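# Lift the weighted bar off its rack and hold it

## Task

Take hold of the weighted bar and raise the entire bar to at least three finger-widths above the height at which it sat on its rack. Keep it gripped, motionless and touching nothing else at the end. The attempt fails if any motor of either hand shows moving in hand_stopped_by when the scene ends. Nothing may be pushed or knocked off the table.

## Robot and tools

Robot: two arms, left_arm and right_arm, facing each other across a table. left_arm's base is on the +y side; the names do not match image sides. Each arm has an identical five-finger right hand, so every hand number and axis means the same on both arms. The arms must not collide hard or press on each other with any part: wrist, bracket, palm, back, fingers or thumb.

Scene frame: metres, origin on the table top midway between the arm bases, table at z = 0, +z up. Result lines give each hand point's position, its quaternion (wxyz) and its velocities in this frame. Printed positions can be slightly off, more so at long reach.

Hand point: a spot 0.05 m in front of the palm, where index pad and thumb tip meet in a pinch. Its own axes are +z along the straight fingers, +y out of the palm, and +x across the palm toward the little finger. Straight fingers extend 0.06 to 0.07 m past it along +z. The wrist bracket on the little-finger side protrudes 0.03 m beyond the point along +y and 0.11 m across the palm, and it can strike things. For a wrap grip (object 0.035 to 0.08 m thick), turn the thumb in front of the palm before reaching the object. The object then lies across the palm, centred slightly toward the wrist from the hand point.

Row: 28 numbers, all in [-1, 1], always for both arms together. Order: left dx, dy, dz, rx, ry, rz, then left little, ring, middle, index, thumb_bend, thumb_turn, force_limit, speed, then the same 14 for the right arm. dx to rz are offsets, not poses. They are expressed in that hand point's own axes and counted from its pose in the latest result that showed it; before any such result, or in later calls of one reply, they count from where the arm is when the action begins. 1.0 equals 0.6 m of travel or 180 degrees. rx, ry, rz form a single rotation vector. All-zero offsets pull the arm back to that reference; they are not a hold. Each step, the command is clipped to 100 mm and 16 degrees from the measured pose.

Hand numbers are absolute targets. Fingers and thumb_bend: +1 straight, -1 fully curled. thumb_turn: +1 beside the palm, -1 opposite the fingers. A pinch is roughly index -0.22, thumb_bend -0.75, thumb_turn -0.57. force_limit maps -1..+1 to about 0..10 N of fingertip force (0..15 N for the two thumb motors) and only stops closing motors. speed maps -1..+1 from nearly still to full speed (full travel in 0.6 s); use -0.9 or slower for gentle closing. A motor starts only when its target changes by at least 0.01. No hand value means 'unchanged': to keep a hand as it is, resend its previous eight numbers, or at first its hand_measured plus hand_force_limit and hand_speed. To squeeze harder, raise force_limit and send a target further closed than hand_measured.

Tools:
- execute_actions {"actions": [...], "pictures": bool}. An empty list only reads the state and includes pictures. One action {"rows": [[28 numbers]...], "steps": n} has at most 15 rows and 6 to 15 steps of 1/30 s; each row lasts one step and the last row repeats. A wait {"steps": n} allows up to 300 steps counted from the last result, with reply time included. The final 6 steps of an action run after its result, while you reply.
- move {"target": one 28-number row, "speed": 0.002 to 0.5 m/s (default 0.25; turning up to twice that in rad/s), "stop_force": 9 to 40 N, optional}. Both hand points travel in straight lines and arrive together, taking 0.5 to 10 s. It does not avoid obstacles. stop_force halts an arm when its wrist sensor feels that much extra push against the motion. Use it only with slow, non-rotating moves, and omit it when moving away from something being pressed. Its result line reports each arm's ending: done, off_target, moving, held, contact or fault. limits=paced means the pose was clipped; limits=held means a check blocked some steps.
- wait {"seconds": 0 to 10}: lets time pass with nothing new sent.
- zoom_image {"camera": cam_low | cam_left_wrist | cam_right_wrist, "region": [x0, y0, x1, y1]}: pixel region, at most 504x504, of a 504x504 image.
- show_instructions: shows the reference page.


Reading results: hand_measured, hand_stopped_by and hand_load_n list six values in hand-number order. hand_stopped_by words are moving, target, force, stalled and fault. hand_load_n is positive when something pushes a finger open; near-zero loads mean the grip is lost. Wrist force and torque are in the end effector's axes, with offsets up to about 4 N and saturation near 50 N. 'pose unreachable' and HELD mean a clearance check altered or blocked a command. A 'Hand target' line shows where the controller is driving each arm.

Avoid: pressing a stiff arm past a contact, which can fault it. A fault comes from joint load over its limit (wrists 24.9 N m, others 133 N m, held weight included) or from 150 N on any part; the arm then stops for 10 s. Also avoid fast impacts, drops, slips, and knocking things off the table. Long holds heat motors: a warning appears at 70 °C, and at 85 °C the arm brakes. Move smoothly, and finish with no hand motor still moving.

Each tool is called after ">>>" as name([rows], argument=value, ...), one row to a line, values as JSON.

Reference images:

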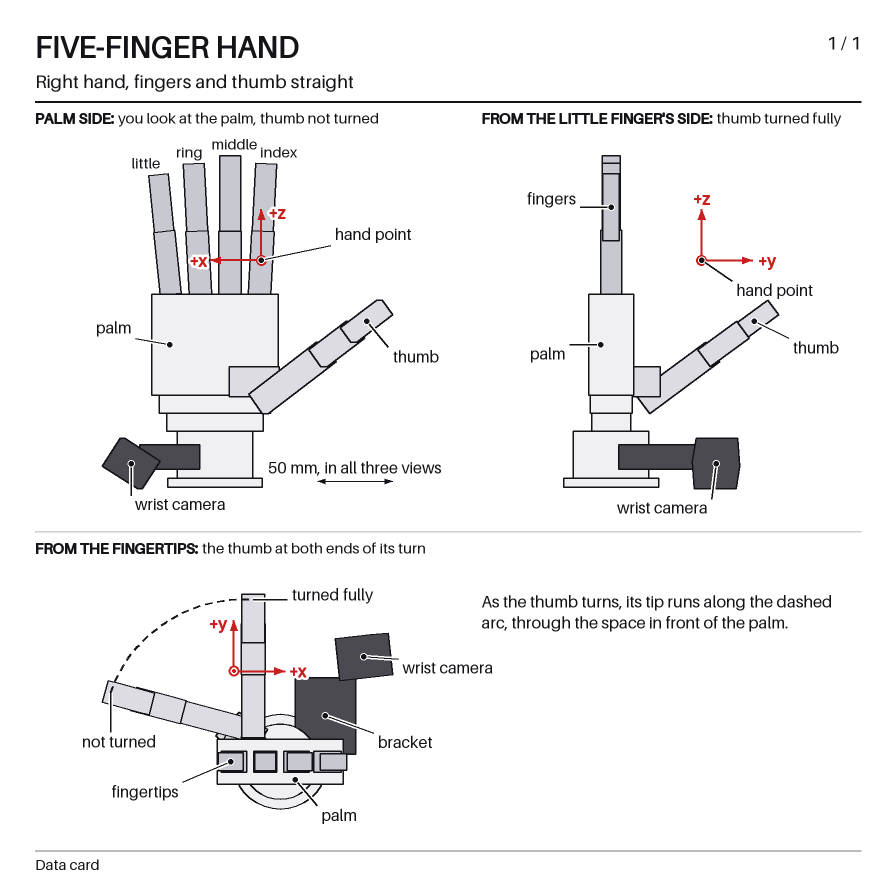

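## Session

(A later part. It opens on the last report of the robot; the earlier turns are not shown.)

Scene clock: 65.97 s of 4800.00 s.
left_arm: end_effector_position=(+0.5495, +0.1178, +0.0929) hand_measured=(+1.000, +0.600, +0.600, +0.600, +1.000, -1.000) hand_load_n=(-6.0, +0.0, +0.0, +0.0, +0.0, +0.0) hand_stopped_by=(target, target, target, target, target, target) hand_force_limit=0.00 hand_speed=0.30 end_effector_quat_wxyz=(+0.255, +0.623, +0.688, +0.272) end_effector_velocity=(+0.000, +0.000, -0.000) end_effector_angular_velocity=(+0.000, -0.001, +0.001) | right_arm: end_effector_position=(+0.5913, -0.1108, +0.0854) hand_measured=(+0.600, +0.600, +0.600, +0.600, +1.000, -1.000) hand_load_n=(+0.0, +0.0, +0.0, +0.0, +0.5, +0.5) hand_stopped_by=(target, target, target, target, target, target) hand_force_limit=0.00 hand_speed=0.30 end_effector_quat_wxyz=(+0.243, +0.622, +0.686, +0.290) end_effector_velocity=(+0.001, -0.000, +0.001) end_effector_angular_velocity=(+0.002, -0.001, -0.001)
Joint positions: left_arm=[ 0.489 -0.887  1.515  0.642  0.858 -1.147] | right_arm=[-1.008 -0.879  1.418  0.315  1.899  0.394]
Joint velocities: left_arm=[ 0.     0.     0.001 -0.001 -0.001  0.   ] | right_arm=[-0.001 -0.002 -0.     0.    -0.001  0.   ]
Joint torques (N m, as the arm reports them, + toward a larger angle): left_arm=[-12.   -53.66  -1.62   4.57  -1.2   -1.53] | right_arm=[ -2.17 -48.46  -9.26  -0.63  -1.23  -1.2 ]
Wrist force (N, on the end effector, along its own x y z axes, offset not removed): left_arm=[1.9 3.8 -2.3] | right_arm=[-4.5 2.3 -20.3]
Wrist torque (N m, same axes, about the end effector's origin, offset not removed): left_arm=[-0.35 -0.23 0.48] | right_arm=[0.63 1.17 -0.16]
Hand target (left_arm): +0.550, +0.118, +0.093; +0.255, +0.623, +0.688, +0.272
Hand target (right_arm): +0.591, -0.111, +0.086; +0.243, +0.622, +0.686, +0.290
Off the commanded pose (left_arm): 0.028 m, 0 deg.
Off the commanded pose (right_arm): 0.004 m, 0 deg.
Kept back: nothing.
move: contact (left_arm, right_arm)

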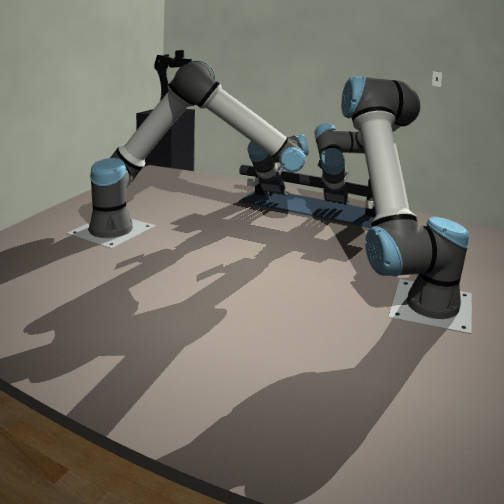

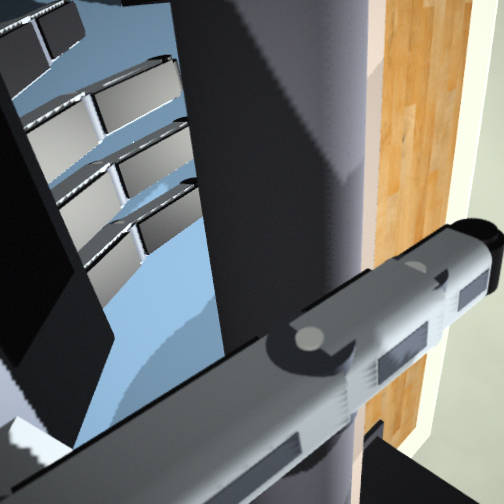

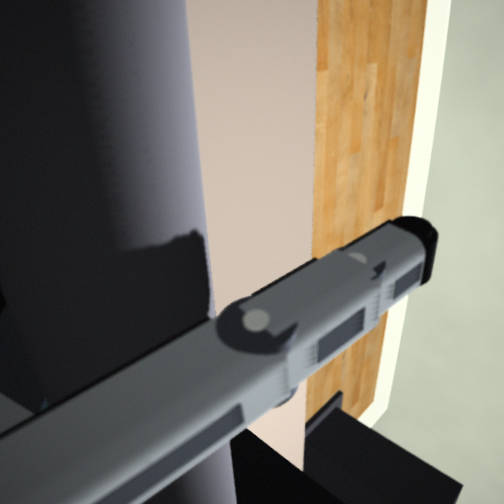

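>>> move(target=[0,0.008,0,0,0,0,0.6,0.6,0.6,0.6,1,-1,0,0.3, 0,0,-0.006,0,0,0,0.6,0.6,0.6,0.6,1,-1,0,0.3], speed=0.01)

>>> move(target=[0,0.045,0.05,0,0,0,0.6,0.6,0.6,0.6,1,-1,0,0.3, 0,0,0,0,0,0,0.6,0.6,0.6,0.6,1,-1,0,0.3], speed=0.008, stop_force=12)

Scene clock: 67.33 s of 4800.00 s.
left_arm: end_effector_position=(+0.5528, +0.1182, +0.0961) hand_measured=(+0.600, +0.600, +0.600, +0.600, +1.000, -1.000) hand_load_n=(+0.0, +0.0, +0.0, +0.0, +0.0, +0.0) hand_stopped_by=(target, target, target, target, target, target) hand_force_limit=0.00 hand_speed=0.30 end_effector_quat_wxyz=(+0.255, +0.623, +0.688, +0.272) end_effector_velocity=(+0.001, +0.000, +0.001) end_effector_angular_velocity=(+0.001, +0.001, -0.000) | right_arm: end_effector_position=(+0.5890, -0.1111, +0.0879) hand_measured=(+0.600, +0.600, +0.600, +0.600, +1.000, -1.000) hand_load_n=(+0.0, +0.0, +0.0, +0.0, +0.0, +0.0) hand_stopped_by=(target, target, target, target, target, target) hand_force_limit=0.00 hand_speed=0.30 end_effector_quat_wxyz=(+0.243, +0.622, +0.686, +0.290) end_effector_velocity=(-0.001, +0.001, +0.002) end_effector_angular_velocity=(+0.002, -0.001, +0.001)
Joint positions: left_arm=[ 0.496 -0.888  1.507  0.647  0.86  -1.139] | right_arm=[-1.006 -0.885  1.423  0.317  1.9    0.395]
Joint velocities: left_arm=[ 0.003 -0.001 -0.004  0.003  0.001  0.004] | right_arm=[ 0.002 -0.004  0.002  0.001 -0.001  0.001]
Joint torques (N m, as the arm reports them, + toward a larger angle): left_arm=[  9.34 -57.38 -22.99   4.27   0.69   1.68] | right_arm=[  6.44 -57.41  -6.91   2.34   2.25   2.3 ]
Wrist force (N, on the end effector, along its own x y z axes, offset not removed): left_arm=[1.5 0.4 -0.9] | right_arm=[-1.3 3.1 0.5]
Wrist torque (N m, same axes, about the end effector's origin, offset not removed): left_arm=[0.03 -0.18 0.34] | right_arm=[0.13 0.42 -0.04]
Hand target (left_arm): +0.553, +0.118, +0.096; +0.255, +0.623, +0.688, +0.272
Hand target (right_arm): +0.589, -0.111, +0.088; +0.243, +0.622, +0.686, +0.290
Off the commanded pose (left_arm): 0.000 m, 0 deg.
Off the commanded pose (right_arm): 0.000 m, 0 deg.
Kept back: nothing.
move: done

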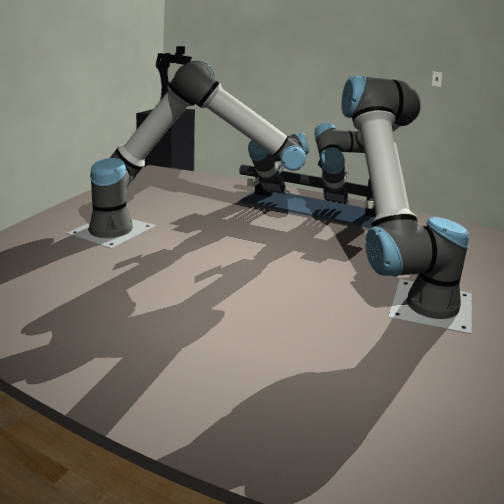

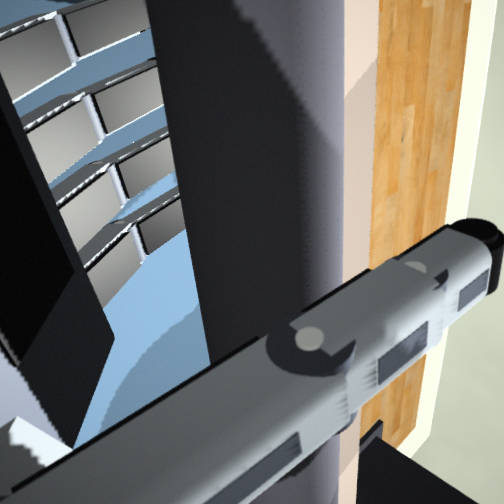

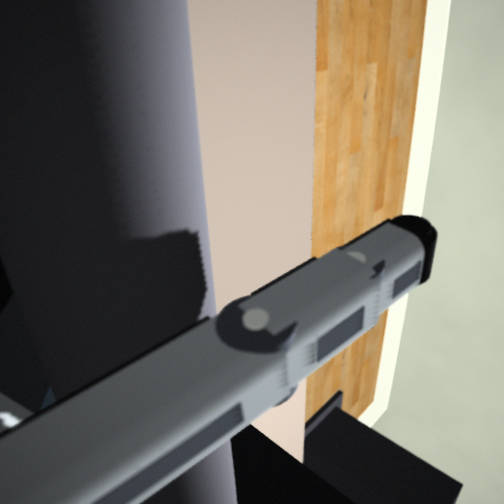

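Scene clock: 68.23 s of 4800.00 s.
left_arm: end_effector_position=(+0.5570, +0.1185, +0.0957) hand_measured=(+0.600, +0.600, +0.600, +0.600, +1.000, -1.000) hand_load_n=(+0.0, +0.0, +0.0, +0.0, +0.0, +0.0) hand_stopped_by=(target, target, target, target, target, target) hand_force_limit=0.00 hand_speed=0.30 end_effector_quat_wxyz=(+0.255, +0.623, +0.688, +0.272) end_effector_velocity=(-0.002, +0.001, +0.000) end_effector_angular_velocity=(-0.002, -0.002, +0.002) | right_arm: end_effector_position=(+0.5889, -0.1111, +0.0879) hand_measured=(+0.600, +0.600, +0.600, +0.600, +1.000, -1.000) hand_load_n=(+0.0, +0.0, +0.0, +0.0, +0.0, +0.0) hand_stopped_by=(target, target, target, target, target, target) hand_force_limit=0.00 hand_speed=0.30 end_effector_quat_wxyz=(+0.243, +0.622, +0.686, +0.290) end_effector_velocity=(-0.000, +0.001, +0.001) end_effector_angular_velocity=(+0.001, -0.001, +0.000)
Joint positions: left_arm=[ 0.504 -0.884  1.499  0.644  0.862 -1.129] | right_arm=[-1.006 -0.885  1.423  0.317  1.9    0.395]
Joint velocities: left_arm=[-0.004 -0.003  0.006 -0.002 -0.003 -0.007] | right_arm=[ 0.001 -0.    -0.001  0.     0.     0.001]
Joint torques (N m, as the arm reports them, + toward a larger angle): left_arm=[ -2.88 -52.46  -4.51  -1.05  -4.62  -0.74] | right_arm=[ -0.82 -39.32 -21.49  -0.29   1.16   0.51]
Wrist force (N, on the end effector, along its own x y z axes, offset not removed): left_arm=[2.2 -12.3 -18.9] | right_arm=[-1.1 5.8 1.2]
Wrist torque (N m, same axes, about the end effector's origin, offset not removed): left_arm=[0.79 1.14 -0.53] | right_arm=[0.62 0.10 0.08]
Hand target (left_arm): +0.557, +0.119, +0.096; +0.255, +0.623, +0.688, +0.272
Hand target (right_arm): +0.589, -0.111, +0.088; +0.243, +0.622, +0.686, +0.290
Off the commanded pose (left_arm): 0.036 m, 0 deg.
Off the commanded pose (right_arm): 0.000 m, 0 deg.
Kept back: nothing.
move: contact (left_arm)

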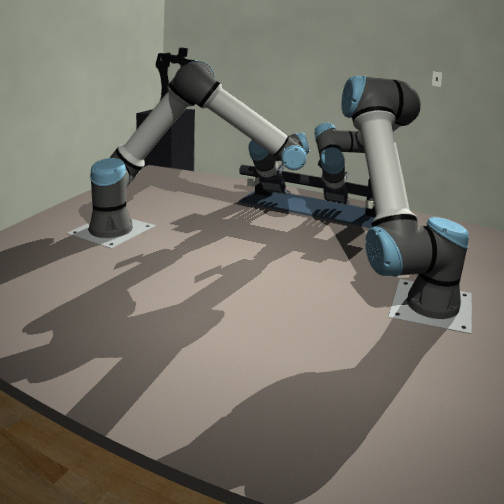

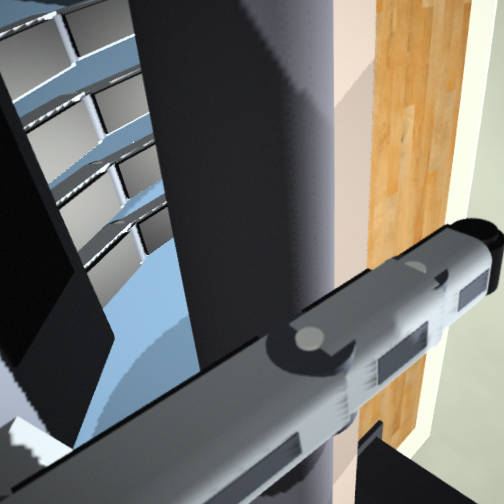

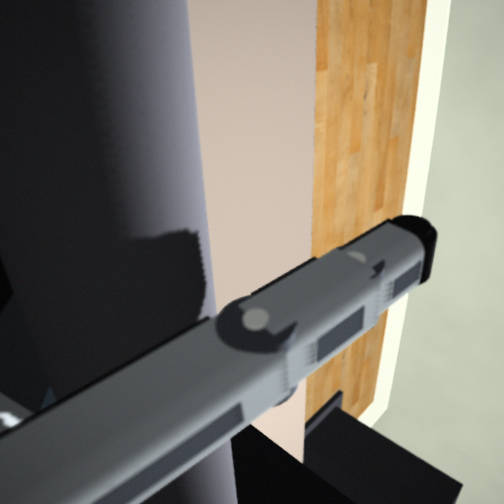

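>>> move(target=[0,-0.027,-0.045,0,0,0,1,1,1,1,1,-1,0,0.5, 0,0,0,0,0,0,0.6,0.6,0.6,0.6,1,-1,0,0.3], speed=0.015)

>>> move(target=[0,0.047,-0.047,0,0,0,1,1,1,1,1,-1,0,0.5, 0,0,0,0,0,0,0.6,0.6,0.6,0.6,1,-1,0,0.3], speed=0.015)

>>> move(target=[0,0,0.1,0,0,0,1,1,1,1,1,-1,0,0.5, 0,0,0,0,0,0,0.6,0.6,0.6,0.6,1,-1,0,0.3], speed=0.012, stop_force=12)

Scene clock: 71.23 s of 4800.00 s.
left_arm: end_effector_position=(+0.5270, +0.1158, +0.1039) hand_measured=(+1.000, +1.000, +0.938, +1.000, +1.000, -1.000) hand_load_n=(+0.0, +0.0, +0.0, +0.0, +0.0, +0.0) hand_stopped_by=(target, target, stalled, target, target, target) hand_force_limit=0.00 hand_speed=0.50 end_effector_quat_wxyz=(+0.255, +0.623, +0.688, +0.272) end_effector_velocity=(-0.002, -0.000, +0.001) end_effector_angular_velocity=(-0.000, +0.000, +0.000) | right_arm: end_effector_position=(+0.5889, -0.1111, +0.0879) hand_measured=(+0.600, +0.600, +0.600, +0.600, +1.000, -1.000) hand_load_n=(+0.0, +0.0, +0.0, +0.0, +0.0, +0.0) hand_stopped_by=(target, target, target, target, target, target) hand_force_limit=0.00 hand_speed=0.30 end_effector_quat_wxyz=(+0.243, +0.622, +0.686, +0.290) end_effector_velocity=(-0.000, +0.000, +0.001) end_effector_angular_velocity=(+0.000, -0.001, +0.000)
Joint positions: left_arm=[ 0.445 -0.919  1.551  0.676  0.846 -1.204] | right_arm=[-1.006 -0.885  1.423  0.317  1.9    0.395]
Joint velocities: left_arm=[-0.005 -0.003  0.003  0.004 -0.001 -0.007] | right_arm=[ 0.    -0.002  0.     0.     0.    -0.   ]
Joint torques (N m, as the arm reports them, + toward a larger angle): left_arm=[-11.58 -53.82  -2.06   4.69  -2.74  -1.28] | right_arm=[ -6.03 -56.75  -7.66   2.21   0.26  -0.99]
Wrist force (N, on the end effector, along its own x y z axes, offset not removed): left_arm=[2.1 -3.6 1.2] | right_arm=[-1.1 2.2 0.5]
Wrist torque (N m, same axes, about the end effector's origin, offset not removed): left_arm=[-0.59 -0.41 0.16] | right_arm=[0.03 0.50 0.08]
Hand target (left_arm): +0.527, +0.116, +0.104; +0.255, +0.623, +0.688, +0.272
Hand target (right_arm): +0.589, -0.111, +0.088; +0.243, +0.622, +0.686, +0.290
Off the commanded pose (left_arm): 0.000 m, 0 deg.
Off the commanded pose (right_arm): 0.000 m, 0 deg.
Kept back: nothing.
move: done

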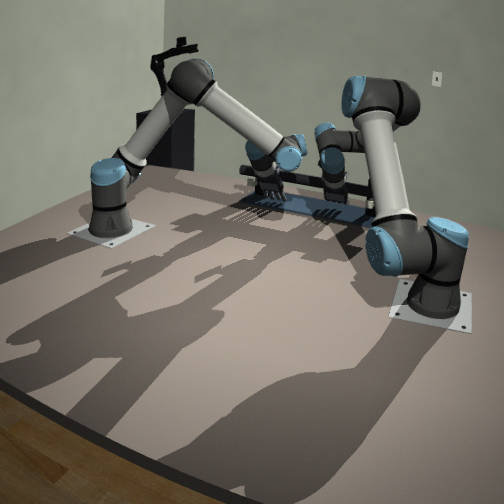

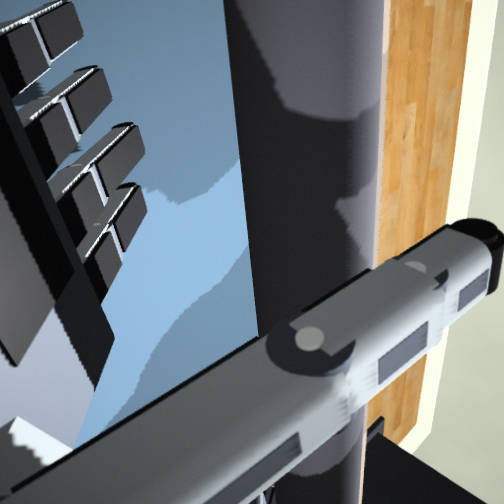

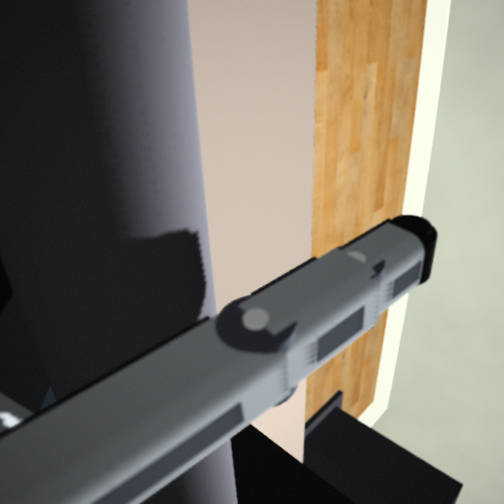

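Scene clock: 74.13 s of 4800.00 s.
left_arm: end_effector_position=(+0.5278, +0.1164, +0.1435) hand_measured=(+1.000, +1.000, +0.938, +1.000, +1.000, -1.000) hand_load_n=(+0.0, +0.0, +0.0, +0.0, +0.0, +0.0) hand_stopped_by=(target, target, stalled, target, target, target) hand_force_limit=0.00 hand_speed=0.50 end_effector_quat_wxyz=(+0.255, +0.623, +0.688, +0.272) end_effector_velocity=(-0.000, -0.000, +0.002) end_effector_angular_velocity=(-0.000, -0.000, -0.001) | right_arm: end_effector_position=(+0.5889, -0.1111, +0.0879) hand_measured=(+0.600, +0.600, +0.600, +0.600, +1.000, -1.000) hand_load_n=(+0.0, +0.0, +0.0, +0.0, +0.0, +0.0) hand_stopped_by=(target, target, target, target, target, target) hand_force_limit=0.00 hand_speed=0.30 end_effector_quat_wxyz=(+0.243, +0.622, +0.686, +0.290) end_effector_velocity=(+0.000, -0.000, -0.001) end_effector_angular_velocity=(-0.001, +0.000, -0.000)
Joint positions: left_arm=[ 0.447 -0.971  1.521  0.757  0.846 -1.201] | right_arm=[-1.006 -0.885  1.423  0.317  1.9    0.395]
Joint velocities: left_arm=[-0.    -0.003 -0.002  0.005  0.     0.001] | right_arm=[-0.     0.001 -0.    -0.     0.001 -0.001]
Joint torques (N m, as the arm reports them, + toward a larger angle): left_arm=[ 10.15 -54.24 -23.42   4.54   0.62   1.74] | right_arm=[ -5.72 -55.16  -9.5    2.11   0.38  -1.03]
Wrist force (N, on the end effector, along its own x y z axes, offset not removed): left_arm=[-0.8 -2.3 -0.1] | right_arm=[-0.8 2.2 -1.2]
Wrist torque (N m, same axes, about the end effector's origin, offset not removed): left_arm=[-0.40 0.01 0.15] | right_arm=[0.32 0.37 0.21]
Hand target (left_arm): +0.528, +0.116, +0.144; +0.255, +0.623, +0.688, +0.272
Hand target (right_arm): +0.589, -0.111, +0.088; +0.243, +0.622, +0.686, +0.290
Off the commanded pose (left_arm): 0.000 m, 0 deg.
Off the commanded pose (right_arm): 0.000 m, 0 deg.
Kept back: nothing.
move: done

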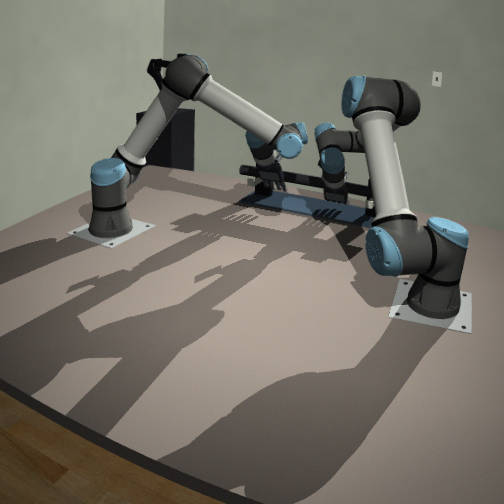

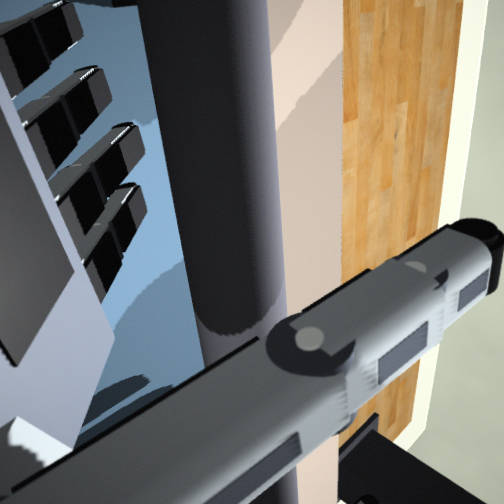

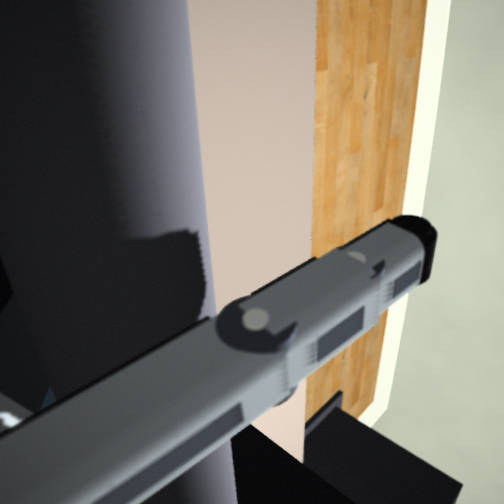

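Scene clock: 79.37 s of 4800.00 s.
left_arm: end_effector_position=(+0.5689, +0.1197, +0.1004) hand_measured=(+1.000, +1.000, +0.938, +1.000, +1.000, -1.000) hand_load_n=(+0.0, +0.0, +0.0, +0.0, +0.0, +0.0) hand_stopped_by=(target, target, stalled, target, target, target) hand_force_limit=0.00 hand_speed=0.50 end_effector_quat_wxyz=(+0.255, +0.623, +0.688, +0.272) end_effector_velocity=(+0.002, -0.000, -0.002) end_effector_angular_velocity=(-0.000, -0.001, -0.001) | right_arm: end_effector_position=(+0.5889, -0.1111, +0.0879) hand_measured=(+0.600, +0.600, +0.600, +0.600, +1.000, -1.000) hand_load_n=(+0.0, +0.0, +0.0, +0.0, +0.0, +0.0) hand_stopped_by=(target, target, target, target, target, target) hand_force_limit=0.00 hand_speed=0.30 end_effector_quat_wxyz=(+0.243, +0.622, +0.686, +0.290) end_effector_velocity=(-0.000, +0.001, -0.000) end_effector_angular_velocity=(-0.001, +0.001, +0.002)
Joint positions: left_arm=[ 0.527 -0.88   1.472  0.649  0.87  -1.1  ] | right_arm=[-1.006 -0.885  1.423  0.317  1.9    0.395]
Joint velocities: left_arm=[ 0.003  0.004 -0.002 -0.006  0.001  0.005] | right_arm=[ 0.     0.    -0.     0.    -0.001 -0.002]
Joint torques (N m, as the arm reports them, + toward a larger angle): left_arm=[ 10.09 -33.91 -24.65  -0.28   0.71   1.78] | right_arm=[ -6.08 -55.73  -9.27   2.06   0.39  -0.88]
Wrist force (N, on the end effector, along its own x y z axes, offset not removed): left_arm=[3.1 2.0 0.0] | right_arm=[0.9 1.1 -0.6]
Wrist torque (N m, same axes, about the end effector's origin, offset not removed): left_arm=[0.35 -0.43 0.32] | right_arm=[0.17 0.00 0.09]
Hand target (left_arm): +0.569, +0.120, +0.100; +0.255, +0.623, +0.688, +0.272
Hand target (right_arm): +0.589, -0.111, +0.088; +0.243, +0.622, +0.686, +0.290
Off the commanded pose (left_arm): 0.000 m, 0 deg.
Off the commanded pose (right_arm): 0.000 m, 0 deg.
Kept back: nothing.
move: done

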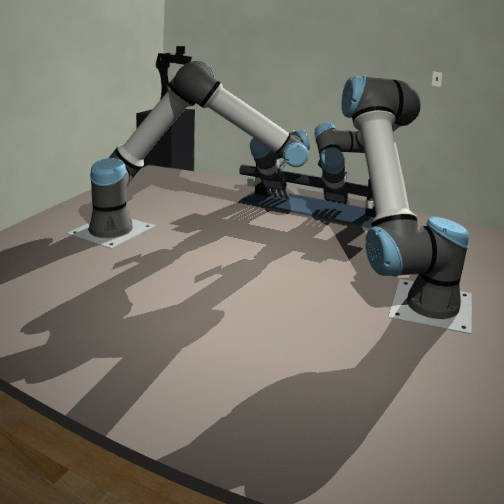

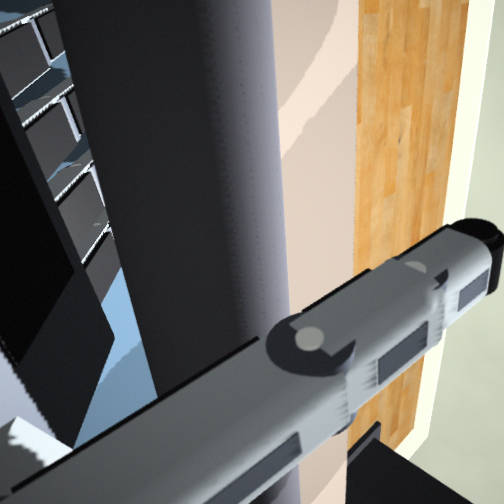

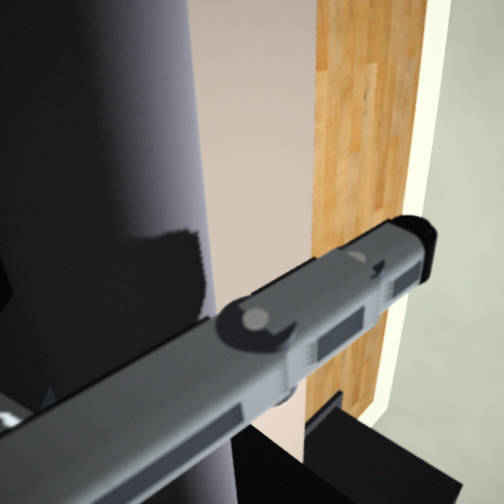

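Now past the bar; curling and advancing further.

>>> move(target=[0,0,0.05,0,0,0,0.65,0.65,0.65,0.65,1,-1,0,0.5, 0,0,0.008,0,0,0,0.6,0.6,0.6,0.6,1,-1,0,0.3], speed=0.008, stop_force=14)

Scene clock: 82.63 s of 4800.00 s.
left_arm: end_effector_position=(+0.5695, +0.1197, +0.0996) hand_measured=(+0.936, +0.650, +0.650, +0.650, +1.000, -1.000) hand_load_n=(+13.0, +0.0, +0.0, +0.0, +0.0, +0.0) hand_stopped_by=(force, target, target, target, target, target) hand_force_limit=0.00 hand_speed=0.50 end_effector_quat_wxyz=(+0.255, +0.623, +0.688, +0.271) end_effector_velocity=(-0.000, +0.000, -0.000) end_effector_angular_velocity=(-0.001, -0.000, +0.001) | right_arm: end_effector_position=(+0.5913, -0.1108, +0.0855) hand_measured=(+0.600, +0.600, +0.600, +0.600, +1.000, -1.000) hand_load_n=(+0.0, +0.0, +0.0, +0.0, +0.5, +0.5) hand_stopped_by=(target, target, target, target, target, target) hand_force_limit=0.00 hand_speed=0.30 end_effector_quat_wxyz=(+0.243, +0.622, +0.686, +0.290) end_effector_velocity=(+0.001, -0.001, +0.001) end_effector_angular_velocity=(+0.001, -0.001, -0.001)
Joint positions: left_arm=[ 0.528 -0.879  1.471  0.648  0.87  -1.099] | right_arm=[-1.008 -0.879  1.418  0.315  1.899  0.394]
Joint velocities: left_arm=[-0.    -0.     0.     0.    -0.    -0.002] | right_arm=[-0.001 -0.001 -0.     0.     0.     0.   ]
Joint torques (N m, as the arm reports them, + toward a larger angle): left_arm=[ -3.12 -57.22  -6.94   2.66  -5.73  -0.91] | right_arm=[ -4.77 -41.67 -14.68  -0.73  -1.65  -1.55]
Wrist force (N, on the end effector, along its own x y z axes, offset not removed): left_arm=[1.3 -14.0 -14.0] | right_arm=[0.4 4.7 -16.2]
Wrist torque (N m, same axes, about the end effector's origin, offset not removed): left_arm=[1.38 0.82 -0.73] | right_arm=[0.58 0.00 0.10]
Hand target (left_arm): +0.569, +0.120, +0.100; +0.255, +0.623, +0.688, +0.271
Hand target (right_arm): +0.591, -0.111, +0.086; +0.243, +0.622, +0.686, +0.290
Off the commanded pose (left_arm): 0.029 m, 0 deg.
Off the commanded pose (right_arm): 0.001 m, 0 deg.
Kept back: nothing.
move: contact (left_arm, right_arm)

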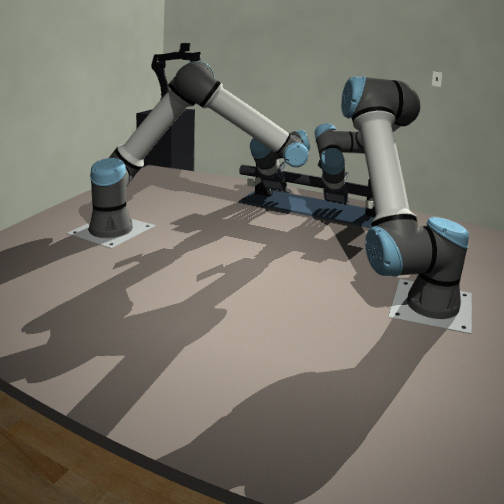

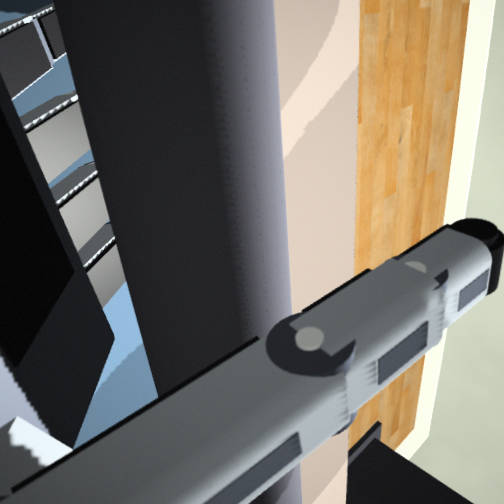

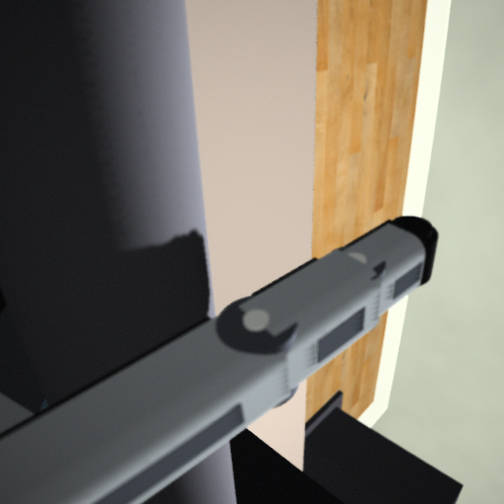

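>>> move(target=[0,-0.004,-0.004,0,0,-0.05,1,0.8,0.75,0.75,1,-1,0,0.5, 0,0,-0.005,0,0,0,0.6,0.6,0.6,0.6,1,-1,0,0.3], speed=0.01)

>>> move(target=[0,0,0.06,0,0,0,0.85,0.75,0.75,0.75,1,-1,0,0.5, 0,0,0,0,0,0,0.6,0.6,0.6,0.6,1,-1,0,0.3], speed=0.008, stop_force=14)

Scene clock: 91.10 s of 4800.00 s.
left_arm: end_effector_position=(+0.5661, +0.1194, +0.0997) hand_measured=(+1.000, +0.800, +0.750, +0.750, +1.000, -1.000) hand_load_n=(-4.0, +0.0, +0.0, +0.0, +0.0, +0.0) hand_stopped_by=(target, target, target, target, target, target) hand_force_limit=0.00 hand_speed=0.50 end_effector_quat_wxyz=(+0.275, +0.567, +0.735, +0.251) end_effector_velocity=(-0.000, +0.000, +0.000) end_effector_angular_velocity=(-0.003, -0.000, +0.003) | right_arm: end_effector_position=(+0.5893, -0.1111, +0.0876) hand_measured=(+0.600, +0.600, +0.600, +0.600, +1.000, -1.000) hand_load_n=(+0.0, +0.0, +0.0, +0.0, +0.0, +0.0) hand_stopped_by=(target, target, target, target, target, target) hand_force_limit=0.00 hand_speed=0.30 end_effector_quat_wxyz=(+0.243, +0.622, +0.686, +0.290) end_effector_velocity=(-0.000, +0.000, +0.000) end_effector_angular_velocity=(+0.001, -0.000, -0.000)
Joint positions: left_arm=[ 0.509 -0.864  1.455  0.663  0.864 -1.278] | right_arm=[-1.006 -0.885  1.422  0.317  1.9    0.395]
Joint velocities: left_arm=[-0.001  0.    -0.001  0.001 -0.    -0.005] | right_arm=[ 0.001 -0.001  0.     0.     0.     0.001]
Joint torques (N m, as the arm reports them, + toward a larger angle): left_arm=[-12.02 -31.97 -23.07   3.72  -1.25  -1.48] | right_arm=[  6.11 -57.09  -7.9    2.16   2.3    2.24]
Wrist force (N, on the end effector, along its own x y z axes, offset not removed): left_arm=[2.0 1.7 -2.3] | right_arm=[0.6 0.6 3.3]
Wrist torque (N m, same axes, about the end effector's origin, offset not removed): left_arm=[-0.46 0.18 0.44] | right_arm=[0.03 -0.27 -0.07]
Hand target (left_arm): +0.566, +0.119, +0.100; +0.275, +0.567, +0.735, +0.251
Hand target (right_arm): +0.589, -0.111, +0.088; +0.243, +0.622, +0.686, +0.290
Off the commanded pose (left_arm): 0.000 m, 0 deg.
Off the commanded pose (right_arm): 0.000 m, 0 deg.
Kept back: nothing.
move: done

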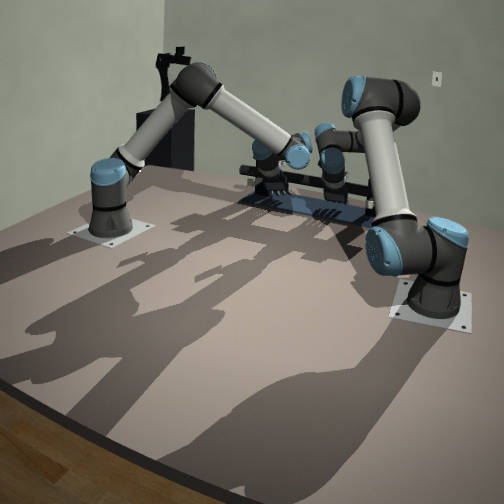

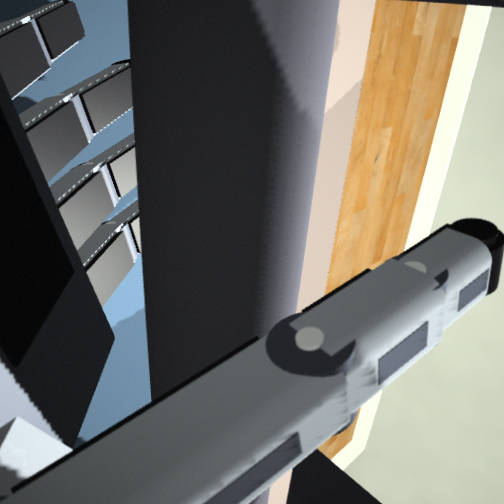

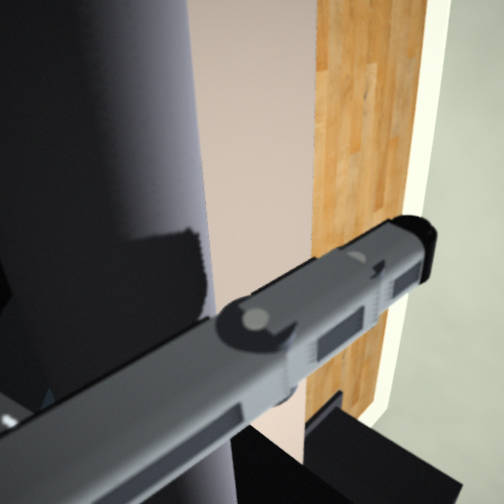

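Scene clock: 92.90 s of 4800.00 s.
left_arm: end_effector_position=(+0.5741, +0.1201, +0.0915) hand_measured=(+0.850, +0.750, +0.750, +0.750, +1.000, -1.000) hand_load_n=(-8.5, +0.0, +0.0, +0.0, +0.0, +0.0) hand_stopped_by=(target, target, target, target, target, target) hand_force_limit=0.00 hand_speed=0.50 end_effector_quat_wxyz=(+0.275, +0.567, +0.735, +0.251) end_effector_velocity=(-0.002, +0.000, +0.002) end_effector_angular_velocity=(-0.001, +0.001, +0.002) | right_arm: end_effector_position=(+0.5893, -0.1111, +0.0876) hand_measured=(+0.600, +0.600, +0.600, +0.600, +1.000, -1.000) hand_load_n=(+0.0, +0.0, +0.0, +0.0, +0.0, +0.0) hand_stopped_by=(target, target, target, target, target, target) hand_force_limit=0.00 hand_speed=0.30 end_effector_quat_wxyz=(+0.243, +0.622, +0.686, +0.290) end_effector_velocity=(+0.000, -0.000, -0.000) end_effector_angular_velocity=(+0.000, -0.000, -0.001)
Joint positions: left_arm=[ 0.524 -0.846  1.443  0.645  0.869 -1.26 ] | right_arm=[-1.006 -0.885  1.422  0.317  1.9    0.395]
Joint velocities: left_arm=[-0.003 -0.004  0.003  0.005  0.    -0.007] | right_arm=[-0.  0. -0. -0.  0.  0.]
Joint torques (N m, as the arm reports them, + toward a larger angle): left_arm=[ -9.79 -51.19  -0.23   3.46  -0.19  -1.79] | right_arm=[  4.7  -55.52  -9.1    1.86   2.19   2.01]
Wrist force (N, on the end effector, along its own x y z axes, offset not removed): left_arm=[1.2 6.0 -11.9] | right_arm=[2.6 3.0 1.1]
Wrist torque (N m, same axes, about the end effector's origin, offset not removed): left_arm=[0.14 0.46 0.78] | right_arm=[0.44 -0.19 0.36]
Hand target (left_arm): +0.574, +0.120, +0.092; +0.275, +0.567, +0.735, +0.251
Hand target (right_arm): +0.589, -0.111, +0.088; +0.243, +0.622, +0.686, +0.290
Off the commanded pose (left_arm): 0.025 m, 0 deg.
Off the commanded pose (right_arm): 0.000 m, 0 deg.
Kept back: nothing.
move: contact (left_arm)

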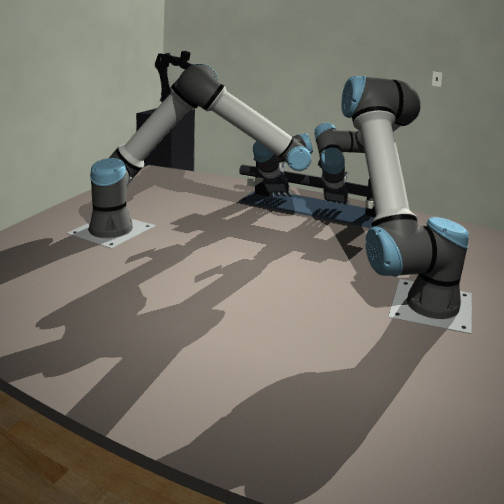

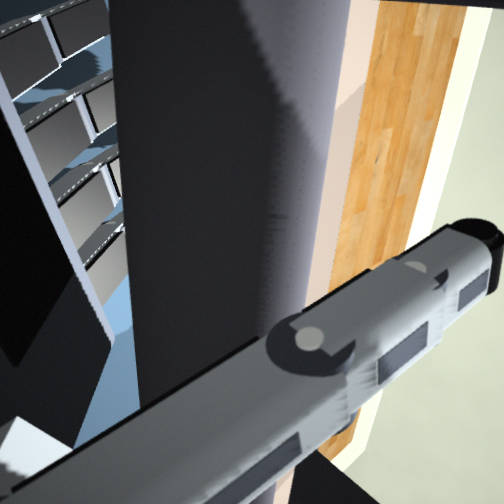

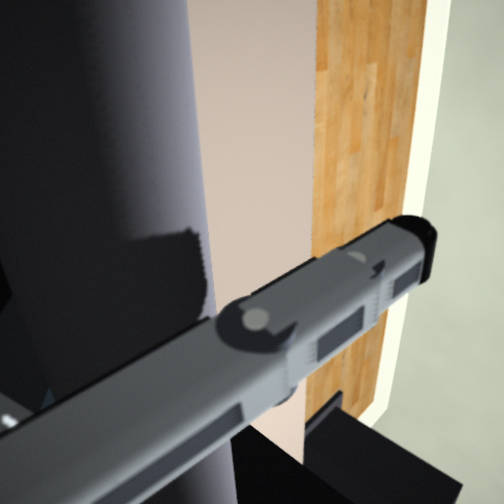

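>>> move(target=[0,0.006,-0.003,0,0,0,0.55,0.55,0.55,0.55,1,-1,0,0.5, 0,0,0,0,0,0,0.6,0.6,0.6,0.6,1,-1,0,0.3], speed=0.008)

>>> move(target=[0,0.01,0.05,0,0,0,0.55,0.55,0.55,0.55,1,-1,0,0.5, 0,0,0.004,0,0,0,0.6,0.6,0.6,0.6,1,-1,0,0.3], speed=0.008, stop_force=14)

Scene clock: 93.97 s of 4800.00 s.
left_arm: end_effector_position=(+0.5752, +0.1207, +0.0951) hand_measured=(+0.558, +0.550, +0.550, +0.550, +1.000, -1.000) hand_load_n=(+10.0, +0.0, +0.0, +0.0, +0.0, +0.0) hand_stopped_by=(force, target, target, target, target, target) hand_force_limit=0.00 hand_speed=0.50 end_effector_quat_wxyz=(+0.275, +0.567, +0.735, +0.251) end_effector_velocity=(+0.000, +0.000, +0.001) end_effector_angular_velocity=(-0.001, +0.000, -0.000) | right_arm: end_effector_position=(+0.5893, -0.1111, +0.0876) hand_measured=(+0.600, +0.600, +0.600, +0.600, +1.000, -1.000) hand_load_n=(+0.0, +0.0, +0.0, +0.0, +0.0, +0.0) hand_stopped_by=(target, target, target, target, target, target) hand_force_limit=0.00 hand_speed=0.30 end_effector_quat_wxyz=(+0.243, +0.622, +0.686, +0.290) end_effector_velocity=(+0.000, -0.000, -0.000) end_effector_angular_velocity=(-0.000, +0.000, +0.000)
Joint positions: left_arm=[ 0.527 -0.85   1.44   0.65   0.87  -1.257] | right_arm=[-1.006 -0.885  1.422  0.317  1.9    0.395]
Joint velocities: left_arm=[ 0.001 -0.002 -0.001  0.001  0.001  0.001] | right_arm=[-0.    -0.     0.    -0.    -0.    -0.001]
Joint torques (N m, as the arm reports them, + toward a larger angle): left_arm=[ 21.89 -60.28 -19.83   7.52  -3.68   1.74] | right_arm=[  5.47 -54.75  -9.36   1.78   2.04   1.97]
Wrist force (N, on the end effector, along its own x y z axes, offset not removed): left_arm=[-12.9 -10.3 3.5] | right_arm=[-1.4 -0.5 -0.5]
Wrist torque (N m, same axes, about the end effector's origin, offset not removed): left_arm=[0.20 -0.94 -1.11] | right_arm=[-0.14 0.38 -0.05]
Hand target (left_arm): +0.575, +0.121, +0.095; +0.275, +0.567, +0.735, +0.251
Hand target (right_arm): +0.589, -0.111, +0.088; +0.243, +0.622, +0.686, +0.290
Off the commanded pose (left_arm): 0.000 m, 0 deg.
Off the commanded pose (right_arm): 0.000 m, 0 deg.
Kept back: nothing.
move: done

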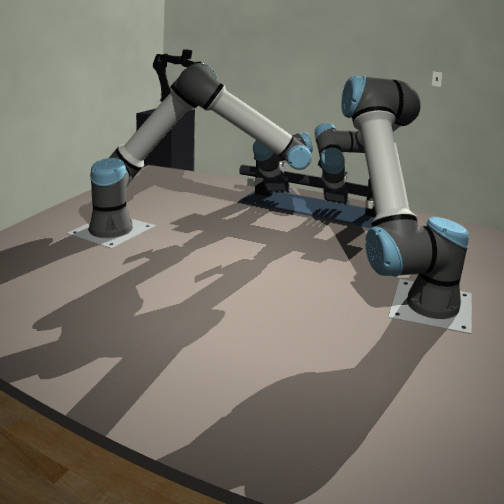

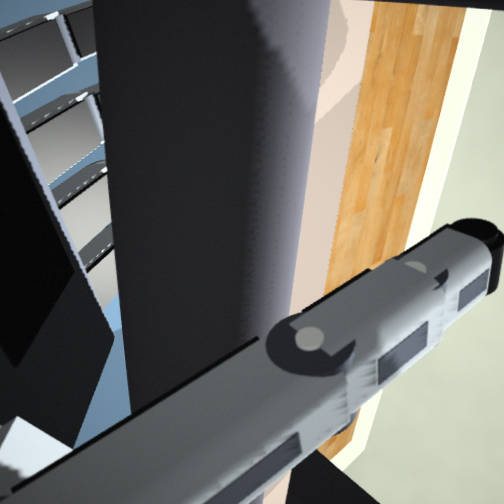

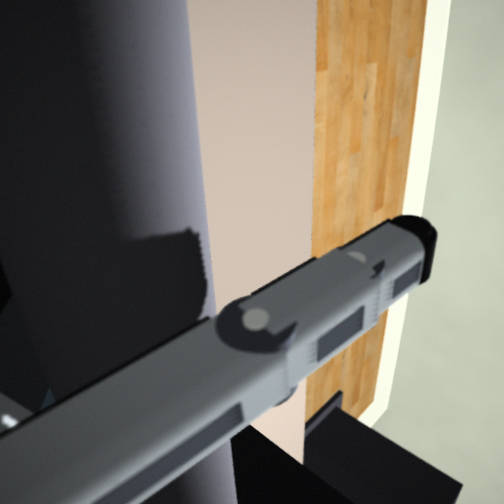

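Scene clock: 98.00 s of 4800.00 s.
left_arm: end_effector_position=(+0.5794, +0.1212, +0.0921) hand_measured=(+0.556, +0.550, +0.550, +0.550, +1.000, -1.000) hand_load_n=(+3.5, +0.0, +0.0, +0.0, +0.0, +0.0) hand_stopped_by=(force, target, target, target, target, target) hand_force_limit=0.00 hand_speed=0.50 end_effector_quat_wxyz=(+0.275, +0.567, +0.735, +0.251) end_effector_velocity=(-0.001, -0.001, +0.000) end_effector_angular_velocity=(+0.001, -0.000, -0.001) | right_arm: end_effector_position=(+0.5909, -0.1108, +0.0859) hand_measured=(+0.600, +0.600, +0.600, +0.600, +1.000, -1.000) hand_load_n=(+0.0, +0.0, +0.0, +0.0, +0.0, +0.0) hand_stopped_by=(target, target, target, target, target, target) hand_force_limit=0.00 hand_speed=0.30 end_effector_quat_wxyz=(+0.243, +0.622, +0.686, +0.290) end_effector_velocity=(+0.000, +0.000, +0.001) end_effector_angular_velocity=(+0.002, -0.002, -0.000)
Joint positions: left_arm=[ 0.534 -0.843  1.434  0.643  0.873 -1.247] | right_arm=[-1.008 -0.88   1.419  0.315  1.899  0.394]
Joint velocities: left_arm=[-0.001 -0.     0.     0.001 -0.001 -0.   ] | right_arm=[ 0.    -0.001 -0.001 -0.    -0.     0.001]
Joint torques (N m, as the arm reports them, + toward a larger angle): left_arm=[  0.99 -56.83   6.69  10.48  -3.7   -2.08] | right_arm=[ -6.56 -36.94 -23.54  -0.87  -1.29  -2.28]
Wrist force (N, on the end effector, along its own x y z axes, offset not removed): left_arm=[-30.2 -2.5 8.1] | right_arm=[-1.1 3.3 -6.8]
Wrist torque (N m, same axes, about the end effector's origin, offset not removed): left_arm=[-0.45 -1.10 -1.08] | right_arm=[0.61 0.32 0.11]
Hand target (left_arm): +0.579, +0.121, +0.092; +0.275, +0.567, +0.735, +0.251
Hand target (right_arm): +0.591, -0.111, +0.086; +0.243, +0.622, +0.686, +0.290
Off the commanded pose (left_arm): 0.025 m, 0 deg.
Off the commanded pose (right_arm): 0.000 m, 0 deg.
Kept back: nothing.
move: contact (left_arm)

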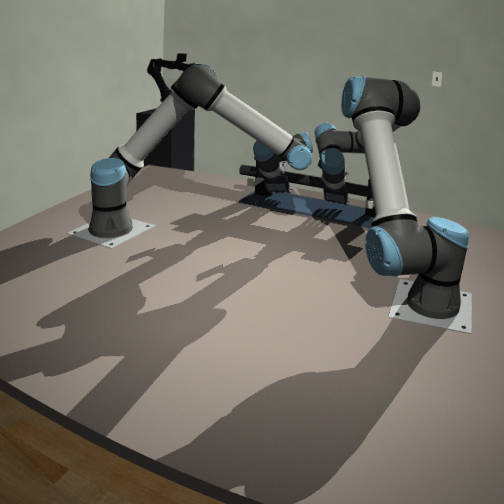

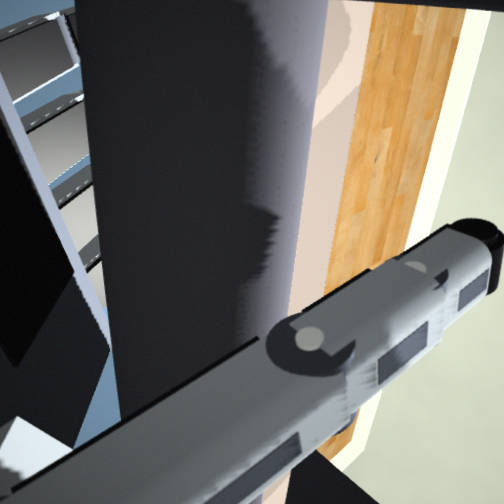

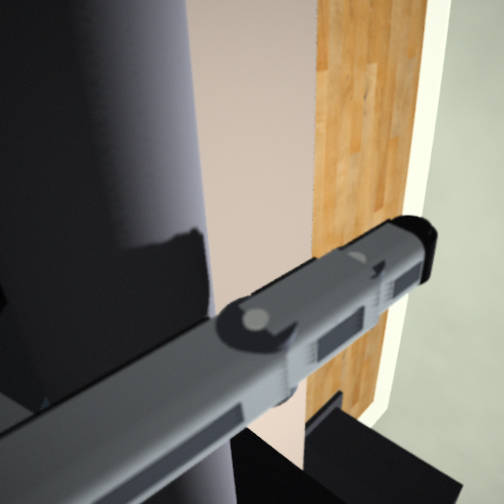

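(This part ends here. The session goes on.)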